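# Reorient a loose part on the up-turned robot palm

## Task

The part starts loose on the palm of the hand, which faces up. Rotate it using only that hand (the wrist camera, the camera's post and the arm's final link also count as the hand) until its orientation in the hand matches the two goal pictures. The task fails if the part contacts anything else or leaves the hand. To finish, the part must rest still for a moment on the palm or fingers without touching the wrist, camera or post. The palm must point straight up, and no hand motor may read "moving" or "overload" or be building toward a shutdown; a motor that was off from the very start is ignored. Then declare the job done. The hand is then opened for you, and the orientation must still hold with the hand open: only the part lying on the open hand counts, not anything the robot alone holds in place.

## Robot and tools

Robot: one arm ending in a right dexterous hand with index, middle and ring fingers and a thumb, driven by 16 motors. A wrist camera sits on a fixed mast on the palm side of the wrist. The mast can collide with things and spans x +0.05 to +0.10, z -0.16 to -0.11, y up to +0.06 m in the hand-point frame. Cameras: cam_high and cam_low (896x504) and cam_wrist (504x504, fisheye).

Frames. Poses in results use the scene frame. Its origin is on the table top under the arm base, +z is up, and +y is to the left when looking along +x. Position is in metres and orientation is end_effector_quat_wxyz. The hand point sits in front of the palm, where thumb and fingertips meet in a pinch. Its own axes: +z runs along the straight fingers toward the tips, +x runs across the palm away from the thumb, and +y points out of the palm face, which is at y = -0.062 m. The knuckles are at z = -0.017 m, and the tips reach 0.139 m beyond. Bending a finger moves its tip toward +y. The rubber fingertip caps grip well; other hand surfaces are slippery.

A row is 24 numbers, each in [-1, 1].
- Numbers 1-6 (dx, dy, dz, rx, ry, rz) are an offset, not a pose. They are measured in the hand point's own axes from its pose in the most recent result that reported it. Before any such result exists in the scene, and for a second or later call in the same reply, they are measured from where the robot is when the action begins. A value of 1.0 equals 0.6 m or 180 degrees. rx, ry, rz form a single rotation vector. Every row of an action counts from that same base pose; rows do not add up. All-zero offsets pull the arm back to the base pose; they do not hold it where it is now.
- Numbers 7-22 are absolute hinge goals, scaled linearly between each hinge's stops. Order: index_mcp, index_abd, index_pip, index_dip, middle_mcp, middle_abd, middle_pip, middle_dip, ring_mcp, ring_abd, ring_pip, ring_dip, thumb_cmc, thumb_axl, thumb_mcp, thumb_ipl. For each finger, moving toward -1 curls _mcp at the knuckle toward the palm (+1 = -18 deg, -1 = +128 deg, straight at +0.75). It swings _abd sideways away from the thumb (-60/+60, straight 0.00), bends _pip (-29/+108, straight +0.58) and bends _dip (-21/+117, straight +0.70). For the thumb, thumb_cmc toward -1 swings it from beside the palm to in front of it (-20/+120, +0.71 = flat beside the palm). thumb_axl rolls the thumb about its length (-27/+140, +0.68). thumb_mcp (-69/+109, +0.23) and thumb_ipl (-77/+108, +0.17) bend it. With thumb_axl straight, those two bend toward +z; at thumb_axl -0.40 they bend in the direction thumb_cmc -1 swings.
- Number 23 is current_limit: a current cap for all motors, 0 mA at -1 and 550 mA at +1, never below 11 mA. A low cap also slows the hinges, and a cap far below 0 may not lift a finger.
- Number 24 is speed: set-points move at (speed+1)/2 of 5.9 rad/s. Both start at +0.4 and -0.6 and stay as last written.

Tools.
- execute_actions {"actions": [...], "pictures": bool}. The list holds at most one item. An empty list only returns the current state. {"rows": [[24 numbers], ...], "steps": n} runs up to 15 control steps of 1/30 s (default 15). One row is used per step, and the last row repeats. {"steps": n} waits up to 300 steps counted from the previous result, so your reply time is included. A refused call does nothing.
- move {"target": one row, "speed": 0.002-0.5 m/s, default 0.25; turning is capped at twice that in rad/s}. This drives the hand point along a straight path of 0.5 to 10 s toward the offset pose. Hand numbers are sent at the start. The path ignores obstacles. Its result adds a "move:" line giving the ending (done, off_target, moving, held, fault), the limits that acted (paced = pose was clipped, held = some steps blocked) and the distance from target.
- wait {"seconds": 0-10}: lets time pass with nothing new sent.
- zoom_image {"camera", "region": [x0, y0, x1, y1] in pixels, at most 504x504}: magnifies part of the latest image.
- show_instructions {}: shows the goal reference images.
- finished_scene {"scene": 1 or 2}: declares the scene done. This is final.

Motion. Each step's command is clipped to within 70 mm and 16 deg of the measured pose. Position is favoured over orientation. Motions often stop about 1 cm short, usually low. The elbow may sag, so the hand creeps lower and tilts with each action unless you re-aim at the pose you want. Joint ranges (rad): waist ±2.880, shoulder 0 to 3.142, elbow 0 to 3.019, wrist pitch -1.693 to 1.571, wrist yaw ±1.571, wrist roll ±2.094.

Result lines. The state line gives the hand pose. hand_goal shows the written goals; repeating these keeps a grip. hand_measured shows the actual hinge positions on the same scale; repeating these relaxes a grip. hand_current_ma is positive when pushing toward -1. hand_state gives one word per motor: moving, goal, blocked or overload. "Hand target" is the pose currently being driven toward. HELD marks steps the clearance check blocked, and "pose unreachable" means it altered the command. FAULT or HAND FAULT means the arm stopped, and the remaining calls in that reply are skipped. MOTOR HOT warns at 85 °C; OVER-TEMPERATURE FAULT means the arm dropped. Joint torques carry offsets and noise.

Cautions. A motor at 495 mA or more for a total of 5 s shuts down for 10 s, so keep currents moderate. The simulation runs while you think. Never let the part touch the table, the mast or anything outside the hand. Avoid fast contacts, drops and knocking things off the table. Stray pushes may nudge the part. End with the palm facing straight up, the part at rest and all motors settled.

Each tool is called after "Call:" as name(argument=value, ...), one argument or row to a line, values as JSON.

## Session

Call:
show_instructions(
)

Call:
execute_actions(
  actions=[],
)

Reference images for this scene: goal picture from the wrist camera place, goal picture looking into the palm.

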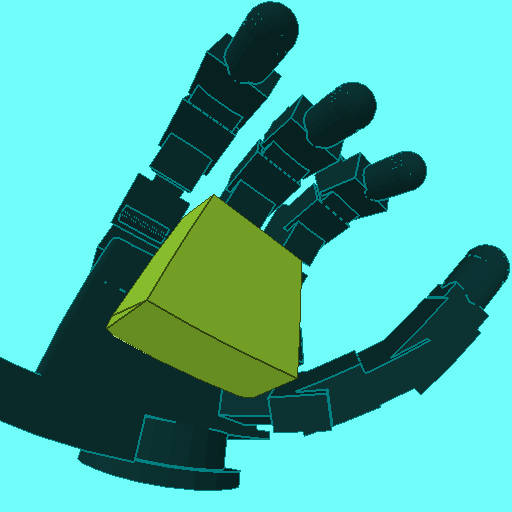

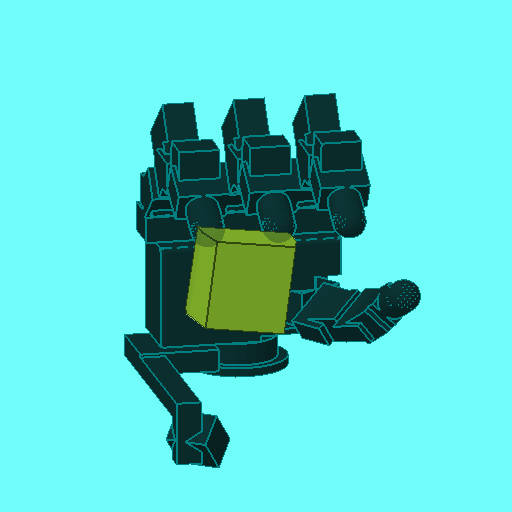

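Scene clock: 0.00 s of 4800.00 s.
end_effector_position=(+0.4927, +0.0406, +0.4906) hand_goal=(+0.046, +0.000, -0.008, +0.280, +0.046, +0.000, -0.008, +0.280, +0.046, +0.000, -0.008, +0.280, -0.104, +0.266, +0.032, -0.018) hand_measured=(+0.062, +0.000, -0.006, +0.282, +0.060, +0.000, -0.006, +0.282, +0.060, +0.000, -0.006, +0.282, -0.092, +0.270, +0.034, -0.016) hand_current_ma=(+91, +0, +13, +12, +81, +0, +13, +12, +81, +0, +13, +13, +67, +26, +11, +11) hand_state=(goal, goal, goal, goal, goal, goal, goal, goal, goal, goal, goal, goal, goal, goal, goal, goal) hand_current_limit=0.40 hand_speed=-0.60 end_effector_quat_wxyz=(+0.495, +0.463, +0.523, +0.517)
Joint positions: [ 0.086  1.124  0.617  0.518  0.049 -0.03 ]
Joint velocities: [-0.024  0.015  0.002 -0.002 -0.022 -0.007]
Joint torques (N m, as the arm reports them, + toward a larger angle): no reading
Motor temperatures (°C, as the motors report them): [23 24 29 25 21 21]
Hand target: +0.496, +0.041, +0.503; +0.500, +0.458, +0.517, +0.523

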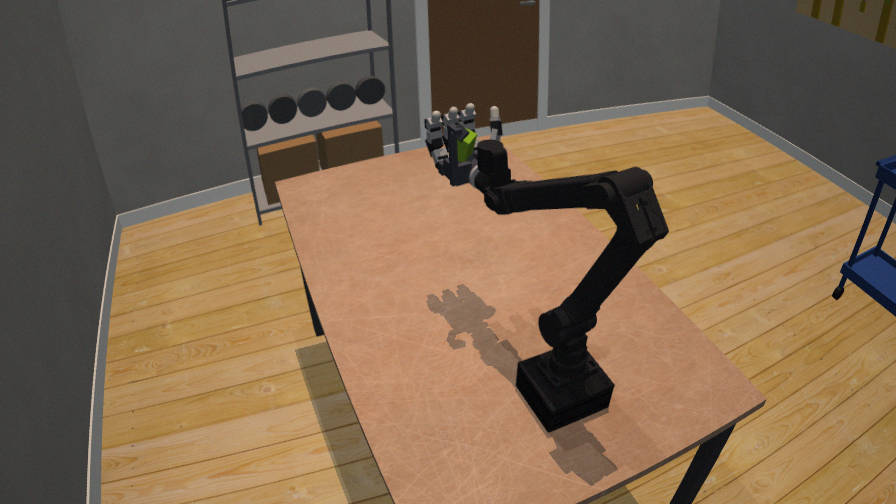

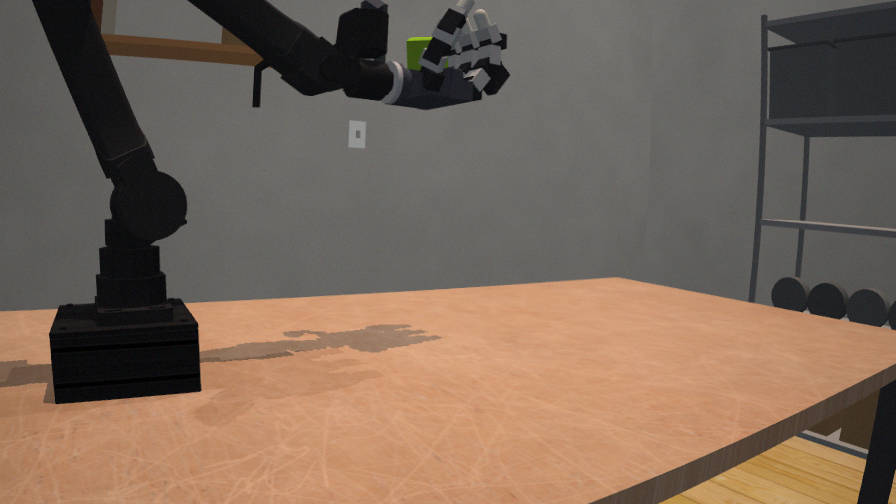

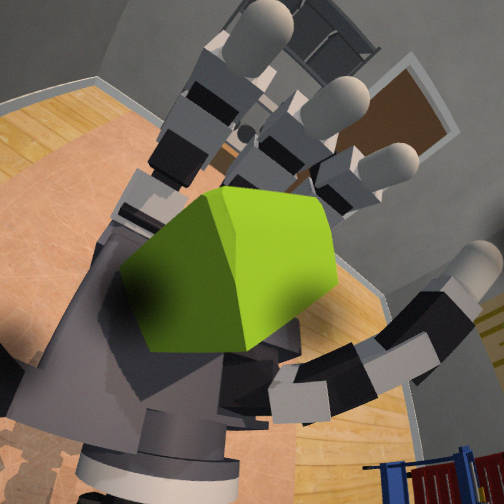

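Call:
zoom_image(
  camera="cam_wrist",
  region=[80, 150, 370, 440],
)

Call:
zoom_image(
  camera="cam_high",
  region=[410, 90, 520, 200],
)

Call:
zoom_image(
  camera="cam_low",
  region=[370, 0, 520, 120],
)

Region (80, 150, 370, 440) of cam_wrist's 504x504 image, scaled by 1.738, with more detail than that image has.

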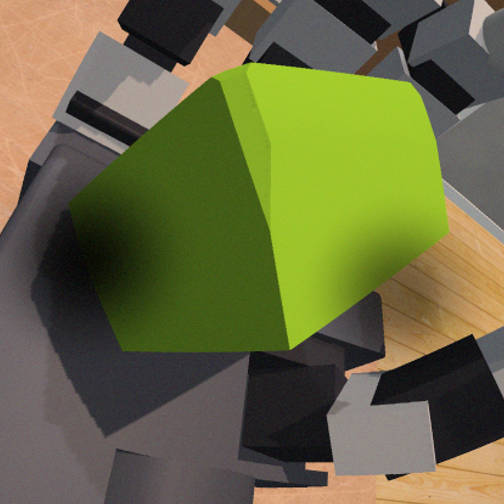

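Region (410, 90, 520, 200) of cam_high's 896x504 image, scaled by 4.582, with more detail than that image has.

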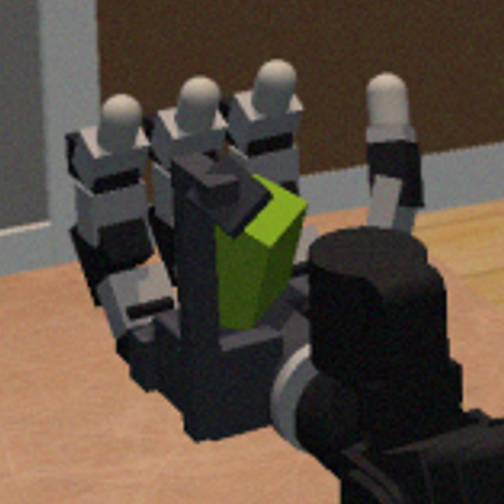

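Region (370, 0, 520, 120) of cam_low's 896x504 image, scaled by 3.360, with more detail than that image has; it fills the top 403 rows of this view, and the rest is white.

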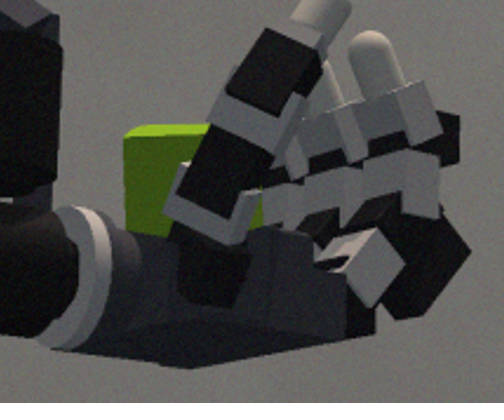

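Call:
move(
  target=[0,-0.2,0,0.0,0,0.01, 0.4,0,0.2,0.3, 0.5,0,0.2,0.3, 0.6,0,0.0,0.3, -0.4,0.266,0.0,0.1, 0.4,-0.7],
  speed=0.1,
)

Call:
zoom_image(
  camera="cam_low",
  region=[350, 40, 550, 220],
)

Scene clock: 19.50 s of 4800.00 s.
end_effector_position=(+0.4985, +0.0384, +0.3711) hand_goal=(+0.400, +0.000, +0.200, +0.300, +0.500, +0.000, +0.200, +0.300, +0.600, +0.000, +0.000, +0.300, -0.400, +0.266, +0.000, +0.100) hand_measured=(+0.410, +0.000, +0.200, +0.298, +0.508, +0.000, +0.200, +0.298, +0.608, +0.000, +0.000, +0.298, -0.396, +0.268, +0.000, +0.098) hand_current_ma=(+55, +0, -2, -13, +52, +0, -1, -13, +51, +0, -2, -14, +24, +18, +1, -20) hand_state=(goal, goal, goal, goal, goal, goal, goal, goal, goal, goal, goal, goal, goal, goal, goal, goal) hand_current_limit=0.40 hand_speed=-0.70 end_effector_quat_wxyz=(+0.486, +0.472, +0.523, +0.517)
Joint positions: [ 0.086  1.437  0.472  0.959  0.049 -0.011]
Joint velocities: [ 0.015 -0.005 -0.007  0.007 -0.022 -0.022]
Joint torques (N m, as the arm reports them, + toward a larger angle): [  2.11 -10.42   7.68   3.56   0.18   0.03]
Motor temperatures (°C, as the motors report them): [23 24 35 25 21 21]
Hand target: +0.495, +0.038, +0.370; +0.486, +0.471, +0.516, +0.525
Off the commanded pose: 0.003 m, 1 deg.
move: done

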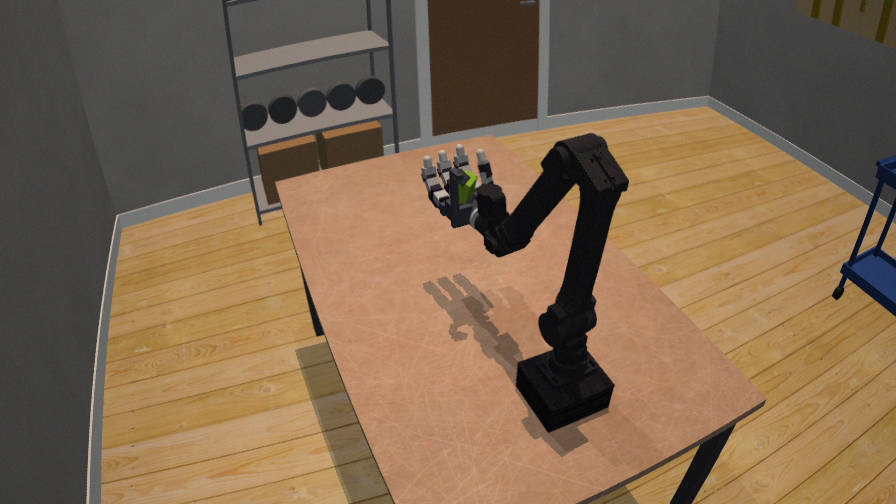

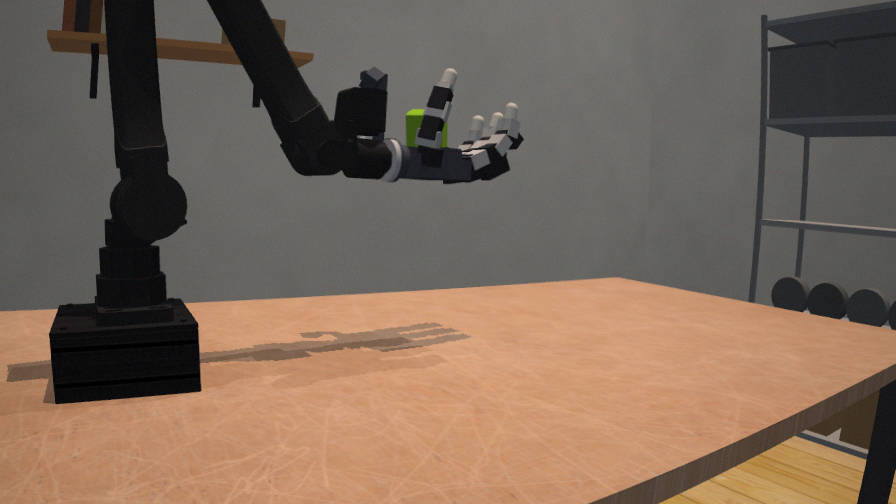

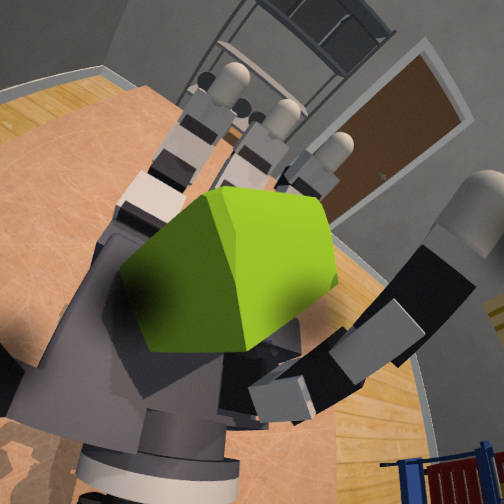

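Region (350, 40, 550, 220) of cam_low's 896x504 image, scaled by 2.520, with more detail than that image has; it fills the top 454 rows of this view, and the rest is white.

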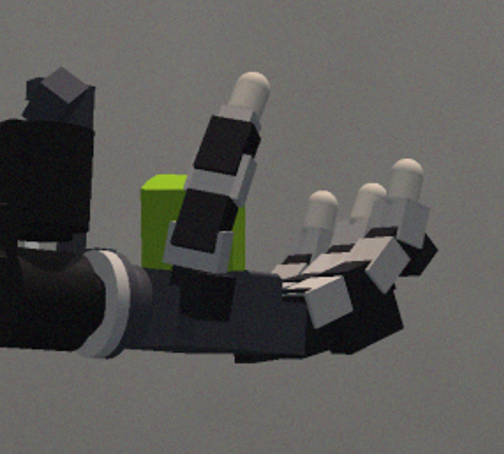

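Call:
move(
  target=[0,0,0,0.0,0,0, 0.4,0,0.2,0.3, 0.5,0,0.2,0.3, 0.6,0,0.0,0.3, 0.5,-0.2,-0.4,-0.7, 0.4,-0.5],
  speed=0.1,
)

Call:
zoom_image(
  camera="cam_low",
  region=[350, 40, 550, 220],
)

Scene clock: 25.50 s of 4800.00 s.
end_effector_position=(+0.4985, +0.0384, +0.3711) hand_goal=(+0.400, +0.000, +0.200, +0.300, +0.500, +0.000, +0.200, +0.300, +0.600, +0.000, +0.000, +0.300, +0.500, -0.200, -0.400, -0.700) hand_measured=(+0.410, +0.000, +0.200, +0.298, +0.508, +0.000, +0.200, +0.298, +0.608, +0.000, +0.000, +0.298, +0.502, -0.194, -0.400, -0.700) hand_current_ma=(+55, +0, -2, -13, +52, +0, -1, -13, +51, +0, -2, -14, +12, +32, +2, +5) hand_state=(goal, goal, goal, goal, goal, goal, goal, goal, goal, goal, goal, goal, goal, goal, goal, goal) hand_current_limit=0.40 hand_speed=-0.50 end_effector_quat_wxyz=(+0.486, +0.472, +0.523, +0.517)
Joint positions: [ 0.086  1.437  0.472  0.959  0.049 -0.01 ]
Joint velocities: [-0.005 -0.015 -0.012  0.007  0.007 -0.051]
Joint torques (N m, as the arm reports them, + toward a larger angle): [  2.12 -11.34   8.25   2.25   0.07  -0.1 ]
Motor temperatures (°C, as the motors report them): [23 24 34 25 21 21]
Hand target: +0.499, +0.038, +0.371; +0.486, +0.472, +0.523, +0.517
Off the commanded pose: 0.000 m, 0 deg.
move: done

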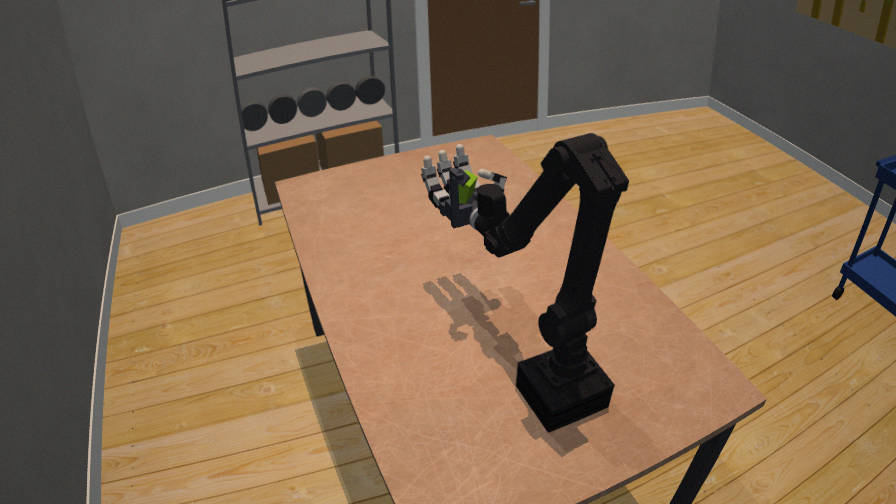

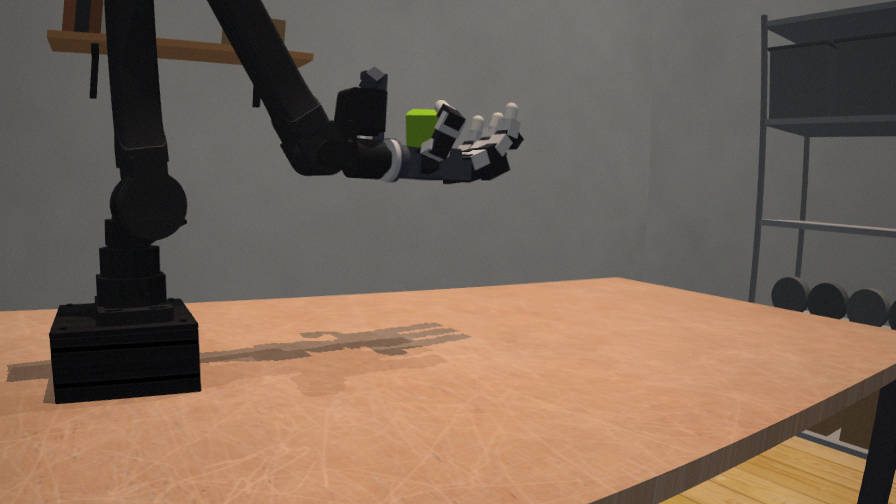

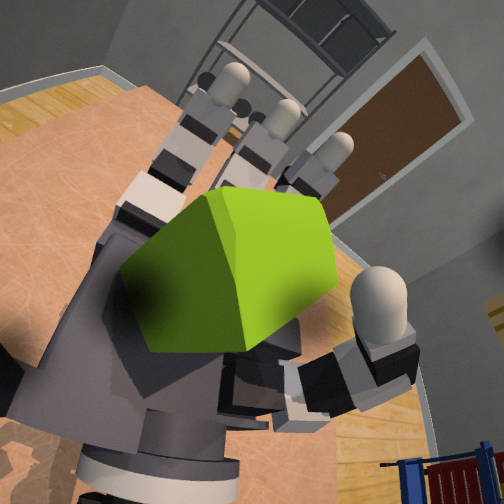

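Region (350, 40, 550, 220) of cam_low's 896x504 image, scaled by 2.520, with more detail than that image has; it fills the top 454 rows of this view, and the rest is white.

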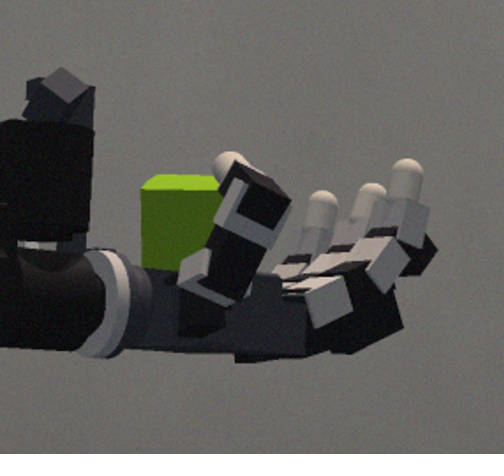

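Call:
move(
  target=[0,0,0,0.0,0,0, 0.4,0,0.2,0.3, 0.5,0,0.2,0.3, 0.6,0,0.0,0.3, 0.6,-0.35,-0.5,-0.9, 0.4,-0.6],
  speed=0.1,
)

Call:
zoom_image(
  camera="cam_low",
  region=[350, 40, 550, 220],
)

Scene clock: 29.83 s of 4800.00 s.
end_effector_position=(+0.4985, +0.0384, +0.3711) hand_goal=(+0.400, +0.000, +0.200, +0.300, +0.500, +0.000, +0.200, +0.300, +0.600, +0.000, +0.000, +0.300, +0.600, -0.350, -0.500, -0.900) hand_measured=(+0.410, +0.000, +0.200, +0.298, +0.508, +0.000, +0.200, +0.298, +0.608, +0.000, +0.000, +0.298, +0.602, -0.346, -0.498, -0.900) hand_current_ma=(+55, +0, -2, -13, +52, +0, -1, -13, +51, +0, -2, -14, +9, +20, +11, +3) hand_state=(goal, goal, goal, goal, goal, goal, goal, goal, goal, goal, goal, goal, goal, goal, goal, goal) hand_current_limit=0.40 hand_speed=-0.60 end_effector_quat_wxyz=(+0.486, +0.472, +0.523, +0.517)
Joint positions: [ 0.086  1.437  0.472  0.959  0.049 -0.01 ]
Joint velocities: [-0.005 -0.005  0.017 -0.012  0.066  0.007]
Joint torques (N m, as the arm reports them, + toward a larger angle): [  1.92 -11.06   8.22   2.19   0.07  -0.1 ]
Motor temperatures (°C, as the motors report them): [23 24 34 25 21 21]
Hand target: +0.499, +0.038, +0.371; +0.486, +0.472, +0.523, +0.517
Off the commanded pose: 0.000 m, 0 deg.
move: done

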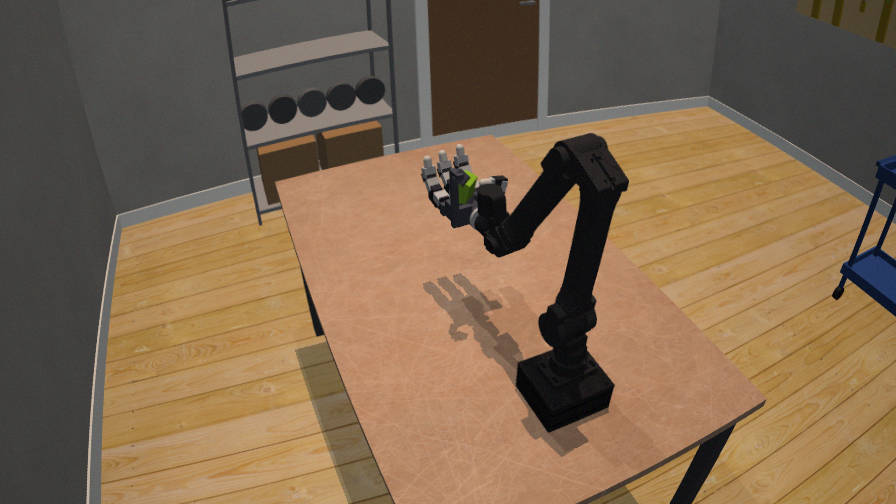

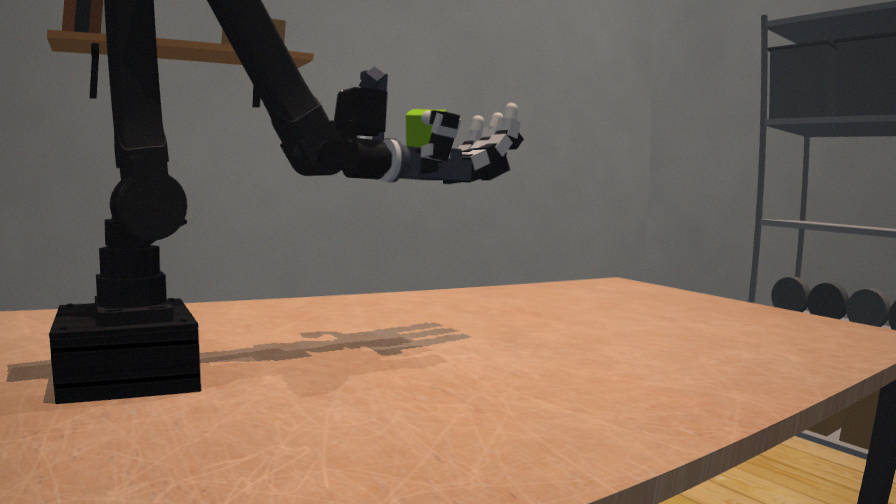

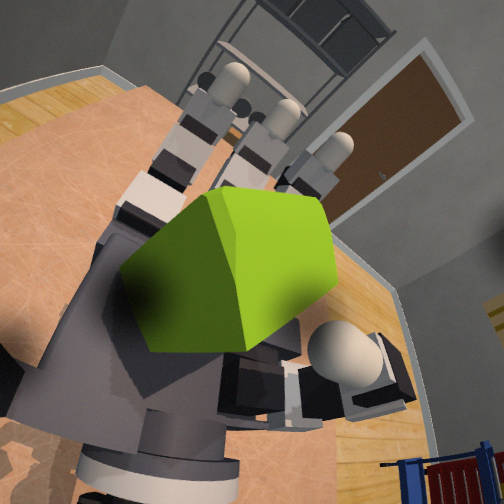

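Region (350, 40, 550, 220) of cam_low's 896x504 image, scaled by 2.520, with more detail than that image has; it fills the top 454 rows of this view, and the rest is white.

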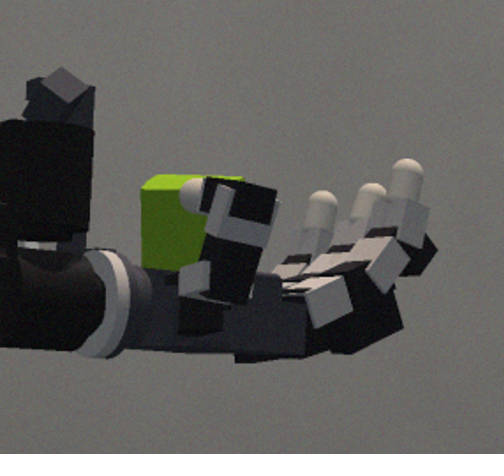

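Call:
move(
  target=[0,0,0,0.0,0,0, 0.4,0,0.2,0.3, 0.5,0,0.2,0.3, 0.6,0,0.0,0.3, 0.35,-0.25,-0.5,-0.78, 0.4,-0.85],
  speed=0.1,
)

Call:
zoom_image(
  camera="cam_low",
  region=[350, 40, 550, 220],
)

Scene clock: 35.33 s of 4800.00 s.
end_effector_position=(+0.4985, +0.0384, +0.3711) hand_goal=(+0.400, +0.000, +0.200, +0.300, +0.500, +0.000, +0.200, +0.300, +0.600, +0.000, +0.000, +0.300, +0.350, -0.250, -0.500, -0.780) hand_measured=(+0.410, +0.000, +0.200, +0.298, +0.508, +0.000, +0.200, +0.298, +0.608, +0.000, +0.000, +0.298, +0.364, -0.252, -0.498, -0.784) hand_current_ma=(+55, +0, -2, -13, +52, +0, -1, -13, +51, +0, -2, -14, +74, -9, +9, -23) hand_state=(goal, goal, goal, goal, goal, goal, goal, goal, goal, goal, goal, goal, goal, goal, goal, goal) hand_current_limit=0.40 hand_speed=-0.85 end_effector_quat_wxyz=(+0.486, +0.472, +0.523, +0.517)
Joint positions: [ 0.086  1.437  0.472  0.959  0.049 -0.01 ]
Joint velocities: [-0.024 -0.015 -0.012 -0.007  0.022 -0.037]
Joint torques (N m, as the arm reports them, + toward a larger angle): [  2.08 -11.32   8.17   2.26   0.08  -0.09]
Motor temperatures (°C, as the motors report them): [23 25 33 25 21 21]
Hand target: +0.499, +0.038, +0.371; +0.486, +0.472, +0.523, +0.517
Off the commanded pose: 0.000 m, 0 deg.
move: done

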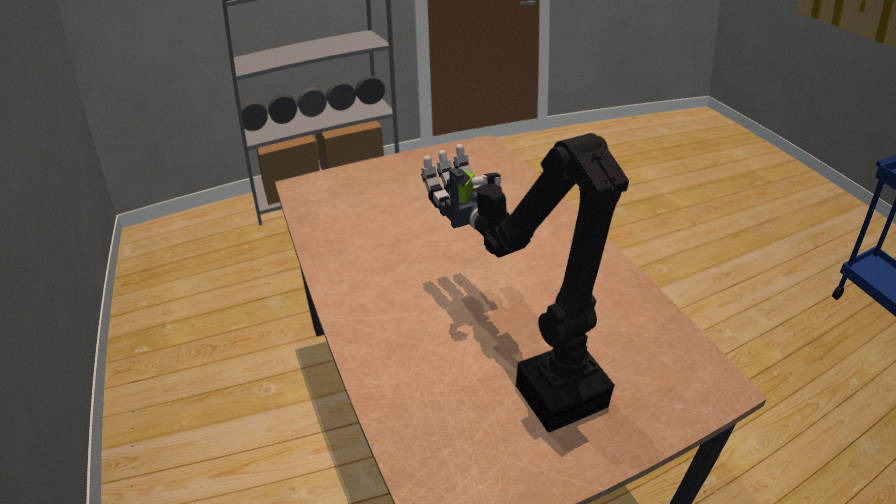

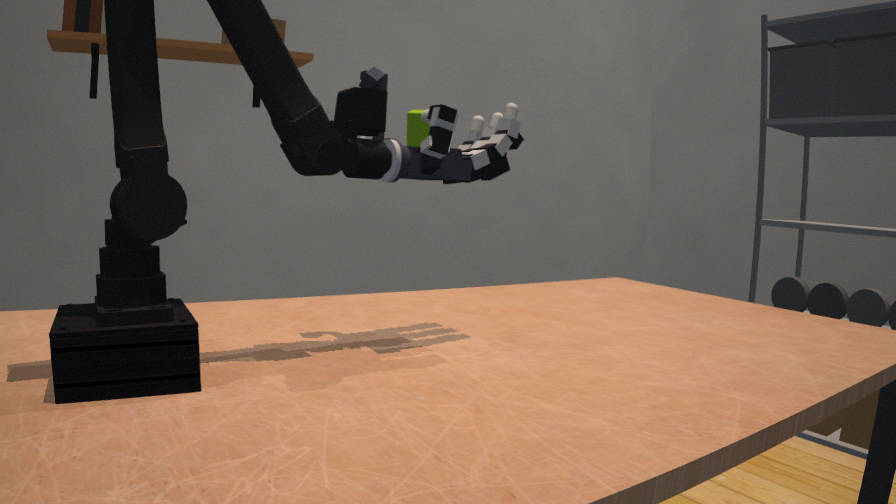

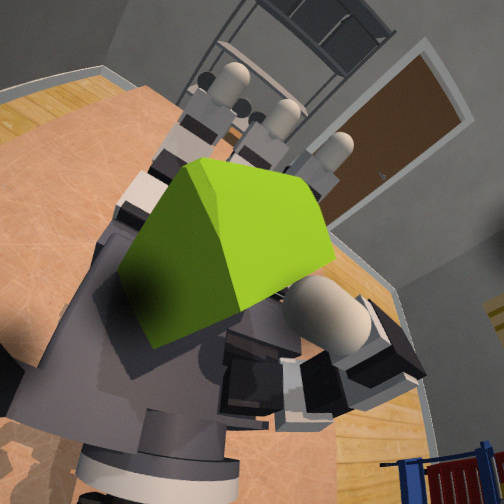

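Region (350, 40, 550, 220) of cam_low's 896x504 image, scaled by 2.520, with more detail than that image has; it fills the top 454 rows of this view, and the rest is white.

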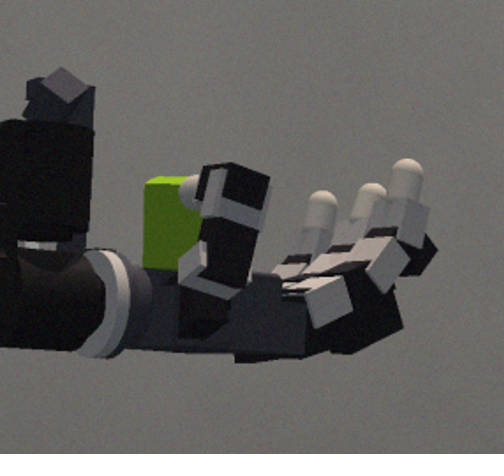

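Call:
move(
  target=[0,0,0,0.0,0,0, 0.4,0,0.2,0.3, 0.3,0,0.3,0.3, 0.15,-0.25,0.2,0.3, 0.15,-0.12,-0.5,-0.62, 0.4,-0.88],
  speed=0.1,
)

Scene clock: 42.47 s of 4800.00 s.
end_effector_position=(+0.4985, +0.0384, +0.3711) hand_goal=(+0.400, +0.000, +0.200, +0.300, +0.300, +0.000, +0.300, +0.300, +0.150, -0.250, +0.200, +0.300, +0.150, -0.120, -0.500, -0.620) hand_measured=(+0.410, +0.000, +0.200, +0.298, +0.322, +0.000, +0.300, +0.298, +0.168, -0.248, +0.200, +0.298, +0.154, -0.120, -0.500, -0.626) hand_current_ma=(+55, +0, -2, -13, +127, +0, -2, -13, +106, +10, -3, -14, +25, -3, -5, -39) hand_state=(goal, goal, goal, goal, blocked, goal, goal, goal, goal, goal, goal, goal, goal, goal, goal, goal) hand_current_limit=0.40 hand_speed=-0.88 end_effector_quat_wxyz=(+0.486, +0.472, +0.523, +0.517)
Joint positions: [ 0.086  1.437  0.472  0.959  0.049 -0.01 ]
Joint velocities: [-0.005 -0.015 -0.012 -0.012 -0.022  0.007]
Joint torques (N m, as the arm reports them, + toward a larger angle): [  2.01 -11.22   8.22   2.24   0.08  -0.06]
Motor temperatures (°C, as the motors report them): [23 25 33 25 21 21]
Hand target: +0.499, +0.038, +0.371; +0.486, +0.472, +0.523, +0.517
Off the commanded pose: 0.000 m, 0 deg.
move: done

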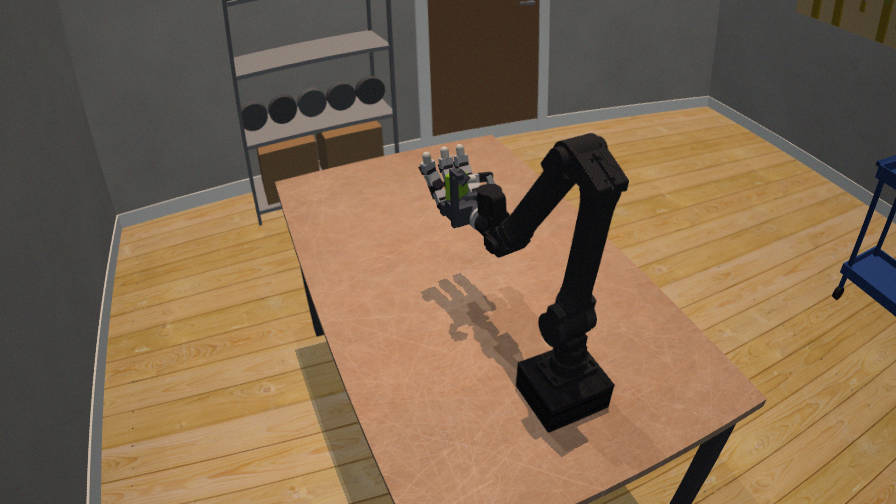

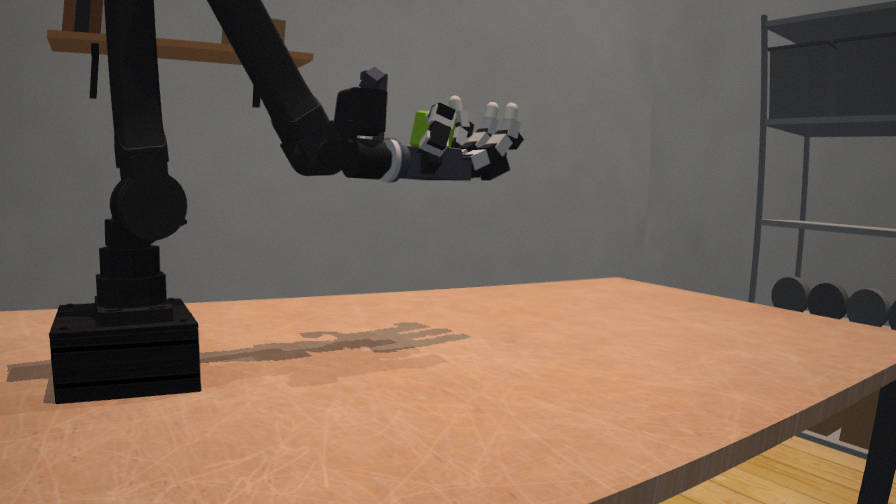

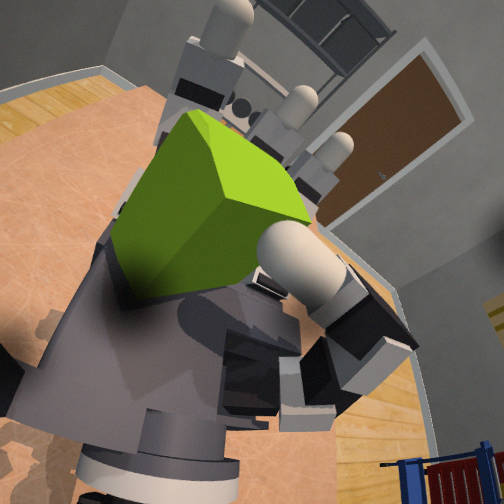

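Call:
move(
  target=[-0.025,0,0,0.0,0,0.07, 0.5,0,0.2,0.3, 0.5,0,0.3,0.3, 0.3,-0.25,0.2,0.3, 0.1,-0.05,-0.5,-0.55, 0.4,-0.9],
  speed=0.08,
)

Call:
zoom_image(
  camera="cam_high",
  region=[400, 130, 520, 240],
)

Scene clock: 50.83 s of 4800.00 s.
end_effector_position=(+0.5006, +0.0208, +0.3627) hand_goal=(+0.500, +0.000, +0.200, +0.300, +0.500, +0.000, +0.300, +0.300, +0.300, -0.250, +0.200, +0.300, +0.100, -0.050, -0.500, -0.550) hand_measured=(+0.510, +0.000, +0.200, +0.298, +0.508, +0.000, +0.300, +0.298, +0.306, -0.248, +0.200, +0.298, +0.104, -0.050, -0.502, -0.556) hand_current_ma=(+52, +0, -2, -13, +49, +0, +0, -13, +39, +10, -3, -14, +25, -3, -8, -46) hand_state=(goal, goal, goal, goal, goal, goal, goal, goal, goal, goal, goal, goal, goal, goal, goal, goal) hand_current_limit=0.40 hand_speed=-0.90 end_effector_quat_wxyz=(+0.430, +0.527, +0.474, +0.560)
Joint positions: [0.086 1.434 0.472 0.945 0.054 0.194]
Joint velocities: [-0.005 -0.015 -0.007 -0.017  0.037  0.022]
Joint torques (N m, as the arm reports them, + toward a larger angle): [  2.54 -13.22   8.75   1.76   0.23   0.  ]
Motor temperatures (°C, as the motors report them): [23 25 33 25 21 21]
Hand target: +0.500, +0.023, +0.372; +0.426, +0.526, +0.468, +0.568
Off the commanded pose: 0.009 m, 1 deg.
move: done

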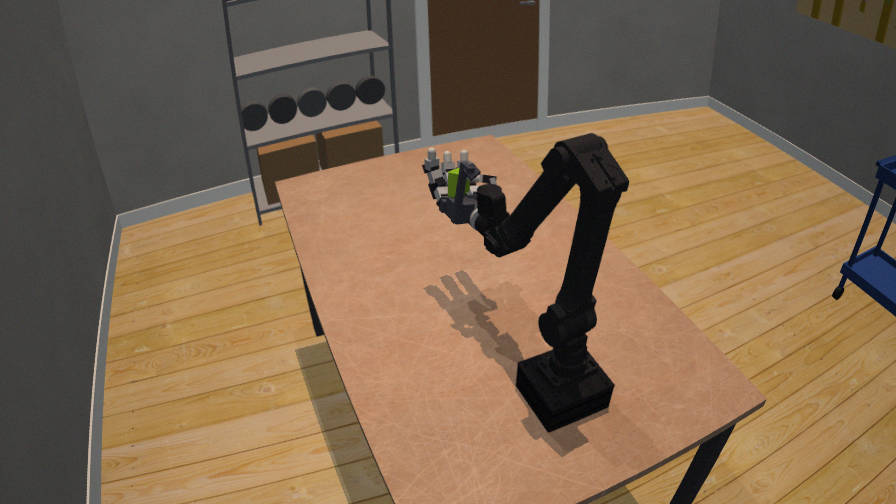

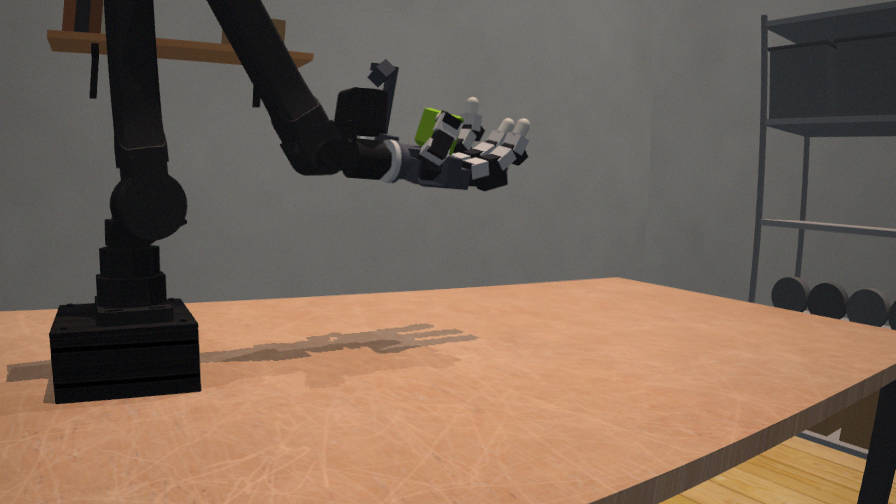

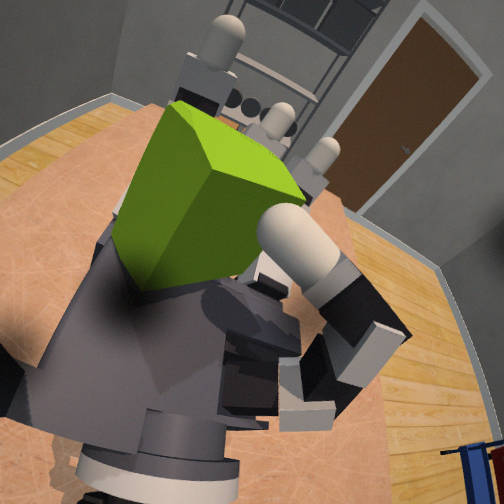

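Region (400, 130, 520, 240) of cam_high's 896x504 image, scaled by 4.200, with more detail than that image has; it fills the top 462 rows of this view, and the rest is white.

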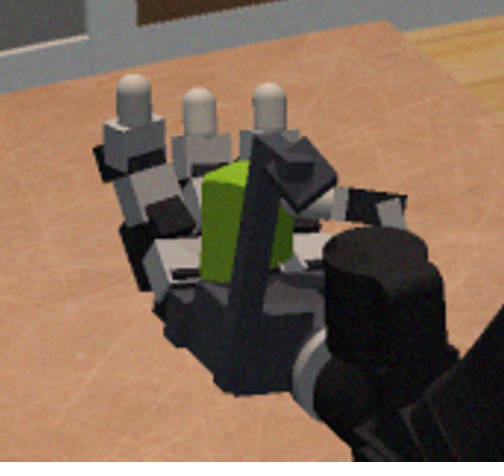

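Call:
move(
  target=[0,0.01,0,0.0,0,0.005, 0.5,0,0.0,0.3, 0.5,0,0.1,0.3, 0.45,-0.25,0.1,0.3, -0.15,-0.1,-0.45,-0.4, 0.4,-0.9],
  speed=0.08,
)

Call:
zoom_image(
  camera="cam_high",
  region=[400, 130, 520, 240],
)

Scene clock: 56.43 s of 4800.00 s.
end_effector_position=(+0.5015, +0.0207, +0.3598) hand_goal=(+0.500, +0.000, +0.000, +0.300, +0.500, +0.000, +0.100, +0.300, +0.450, -0.250, +0.100, +0.300, -0.150, -0.100, -0.450, -0.400) hand_measured=(+0.510, +0.000, +0.006, +0.298, +0.508, +0.000, +0.108, +0.298, +0.456, -0.248, +0.106, +0.298, -0.140, -0.098, -0.450, -0.402) hand_current_ma=(+52, +0, +33, -13, +49, +0, +36, -13, +42, +10, +33, -14, +59, +14, -6, -11) hand_state=(goal, goal, goal, goal, goal, goal, goal, goal, goal, goal, goal, goal, goal, goal, goal, goal) hand_current_limit=0.40 hand_speed=-0.90 end_effector_quat_wxyz=(+0.427, +0.530, +0.476, +0.557)
Joint positions: [0.086 1.434 0.472 0.933 0.054 0.196]
Joint velocities: [ 0.005 -0.005  0.012 -0.007 -0.051  0.037]
Joint torques (N m, as the arm reports them, + toward a larger angle): [  2.27 -13.02   8.68   1.68   0.06   0.01]
Motor temperatures (°C, as the motors report them): [23 25 33 25 21 21]
Hand target: +0.501, +0.020, +0.369; +0.425, +0.530, +0.470, +0.563
Off the commanded pose: 0.009 m, 1 deg.
move: done

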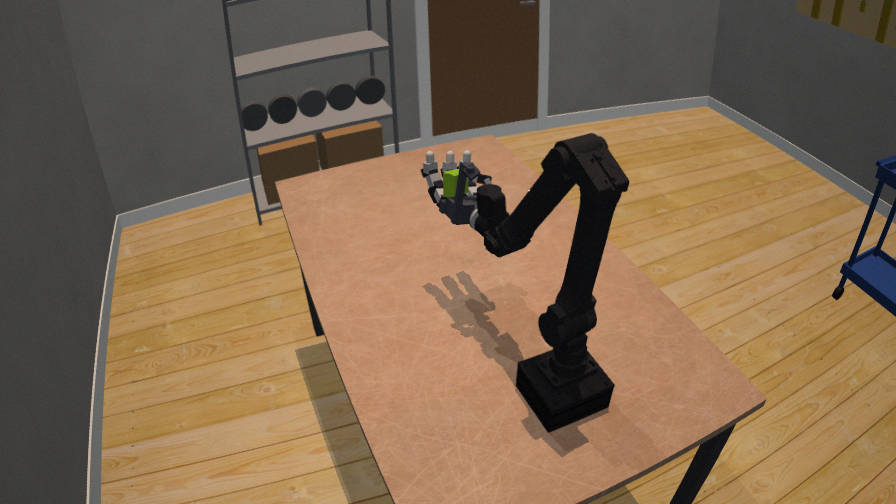

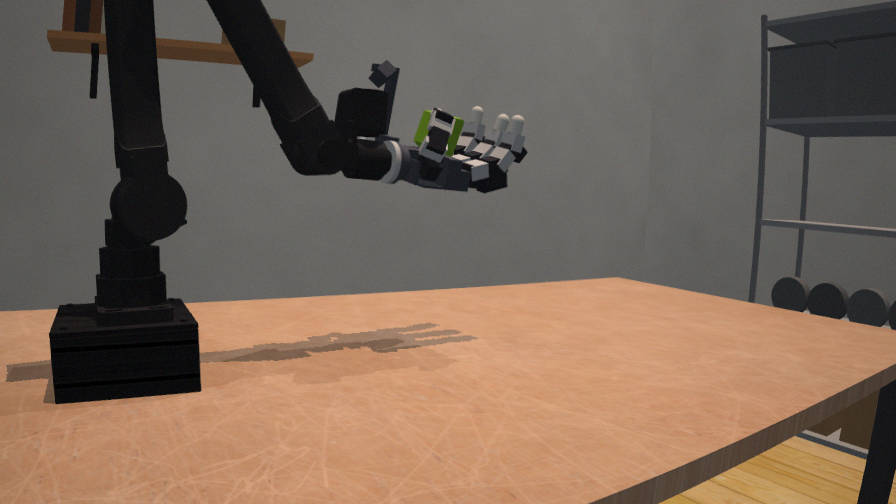

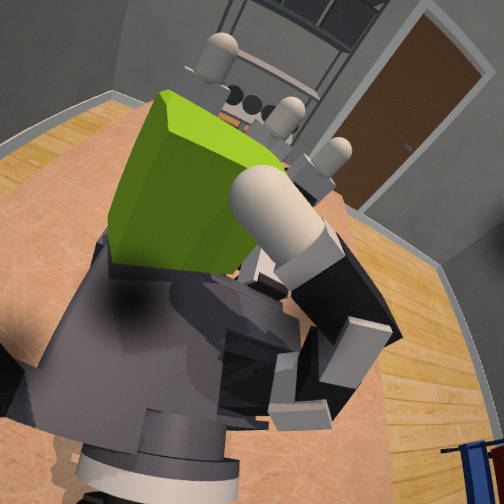

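Region (400, 130, 520, 240) of cam_high's 896x504 image, scaled by 4.200, with more detail than that image has; it fills the top 462 rows of this view, and the rest is white.

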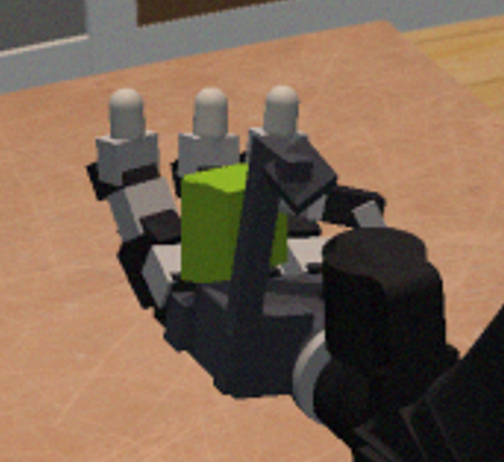

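Call:
move(
  target=[0,-0.08,0,0.07,0,0.005, 0.6,0,0.5,-0.4, 0.62,0,0.5,-0.4, 0.6,-0.1,0.5,-0.4, -0.2,0.05,-0.4,-0.3, 0.4,-0.8],
  speed=0.08,
)

Scene clock: 67.57 s of 4800.00 s.
end_effector_position=(+0.5055, +0.0257, +0.3114) hand_goal=(+0.600, +0.000, +0.500, -0.400, +0.620, +0.000, +0.500, -0.400, +0.600, -0.100, +0.500, -0.400, -0.200, +0.050, -0.400, -0.300) hand_measured=(+0.612, +0.000, +0.500, -0.398, +0.630, +0.000, +0.500, -0.396, +0.614, -0.102, +0.500, -0.396, -0.198, +0.050, -0.408, -0.304) hand_current_ma=(+59, +0, +1, +15, +62, +0, +1, +16, +88, -7, +3, +17, +16, +5, -49, -31) hand_state=(goal, goal, goal, goal, goal, goal, goal, goal, goal, goal, goal, goal, goal, goal, goal, goal) hand_current_limit=0.40 hand_speed=-0.80 end_effector_quat_wxyz=(+0.368, +0.577, +0.530, +0.502)
Joint positions: [0.086 1.395 0.459 0.695 0.019 0.21 ]
Joint velocities: [-0.015  0.005 -0.002 -0.007 -0.007 -0.007]
Joint torques (N m, as the arm reports them, + toward a larger angle): [  2.77 -12.56   7.63   1.84  -0.06   0.  ]
Motor temperatures (°C, as the motors report them): [23 25 33 25 21 21]
Hand target: +0.500, +0.030, +0.313; +0.360, +0.577, +0.531, +0.506
Off the commanded pose: 0.007 m, 1 deg.
move: done

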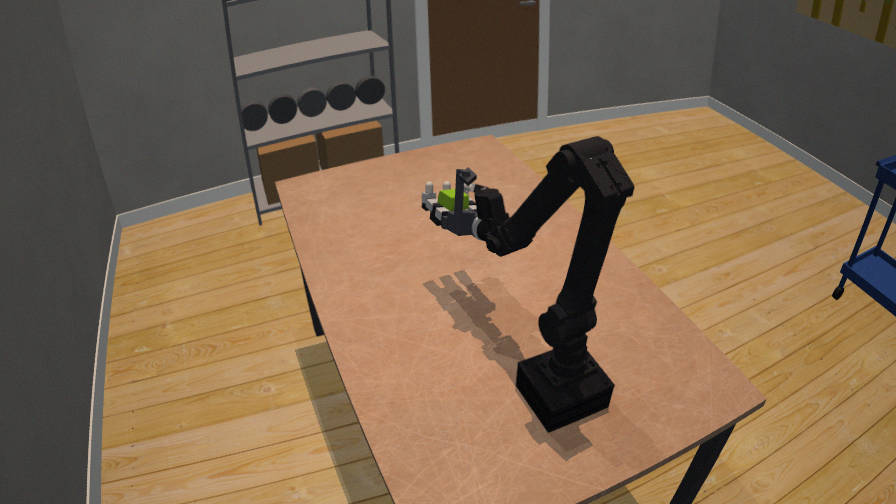

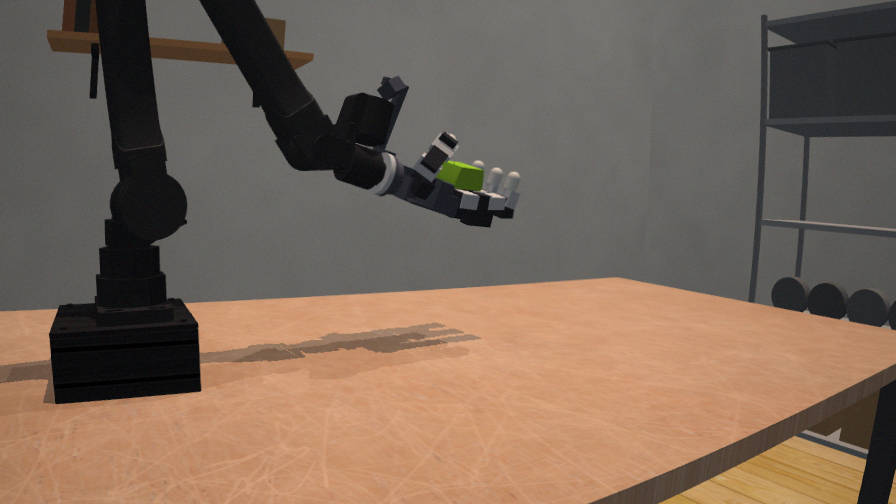

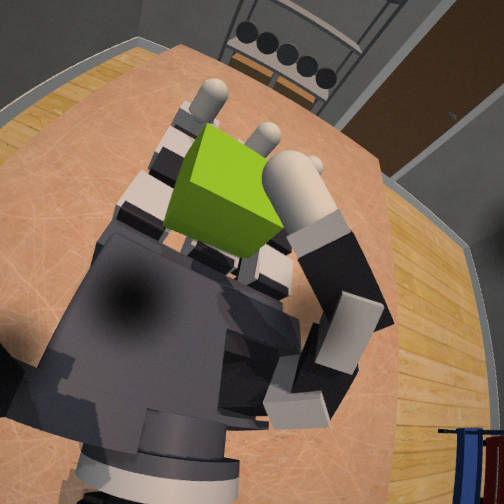

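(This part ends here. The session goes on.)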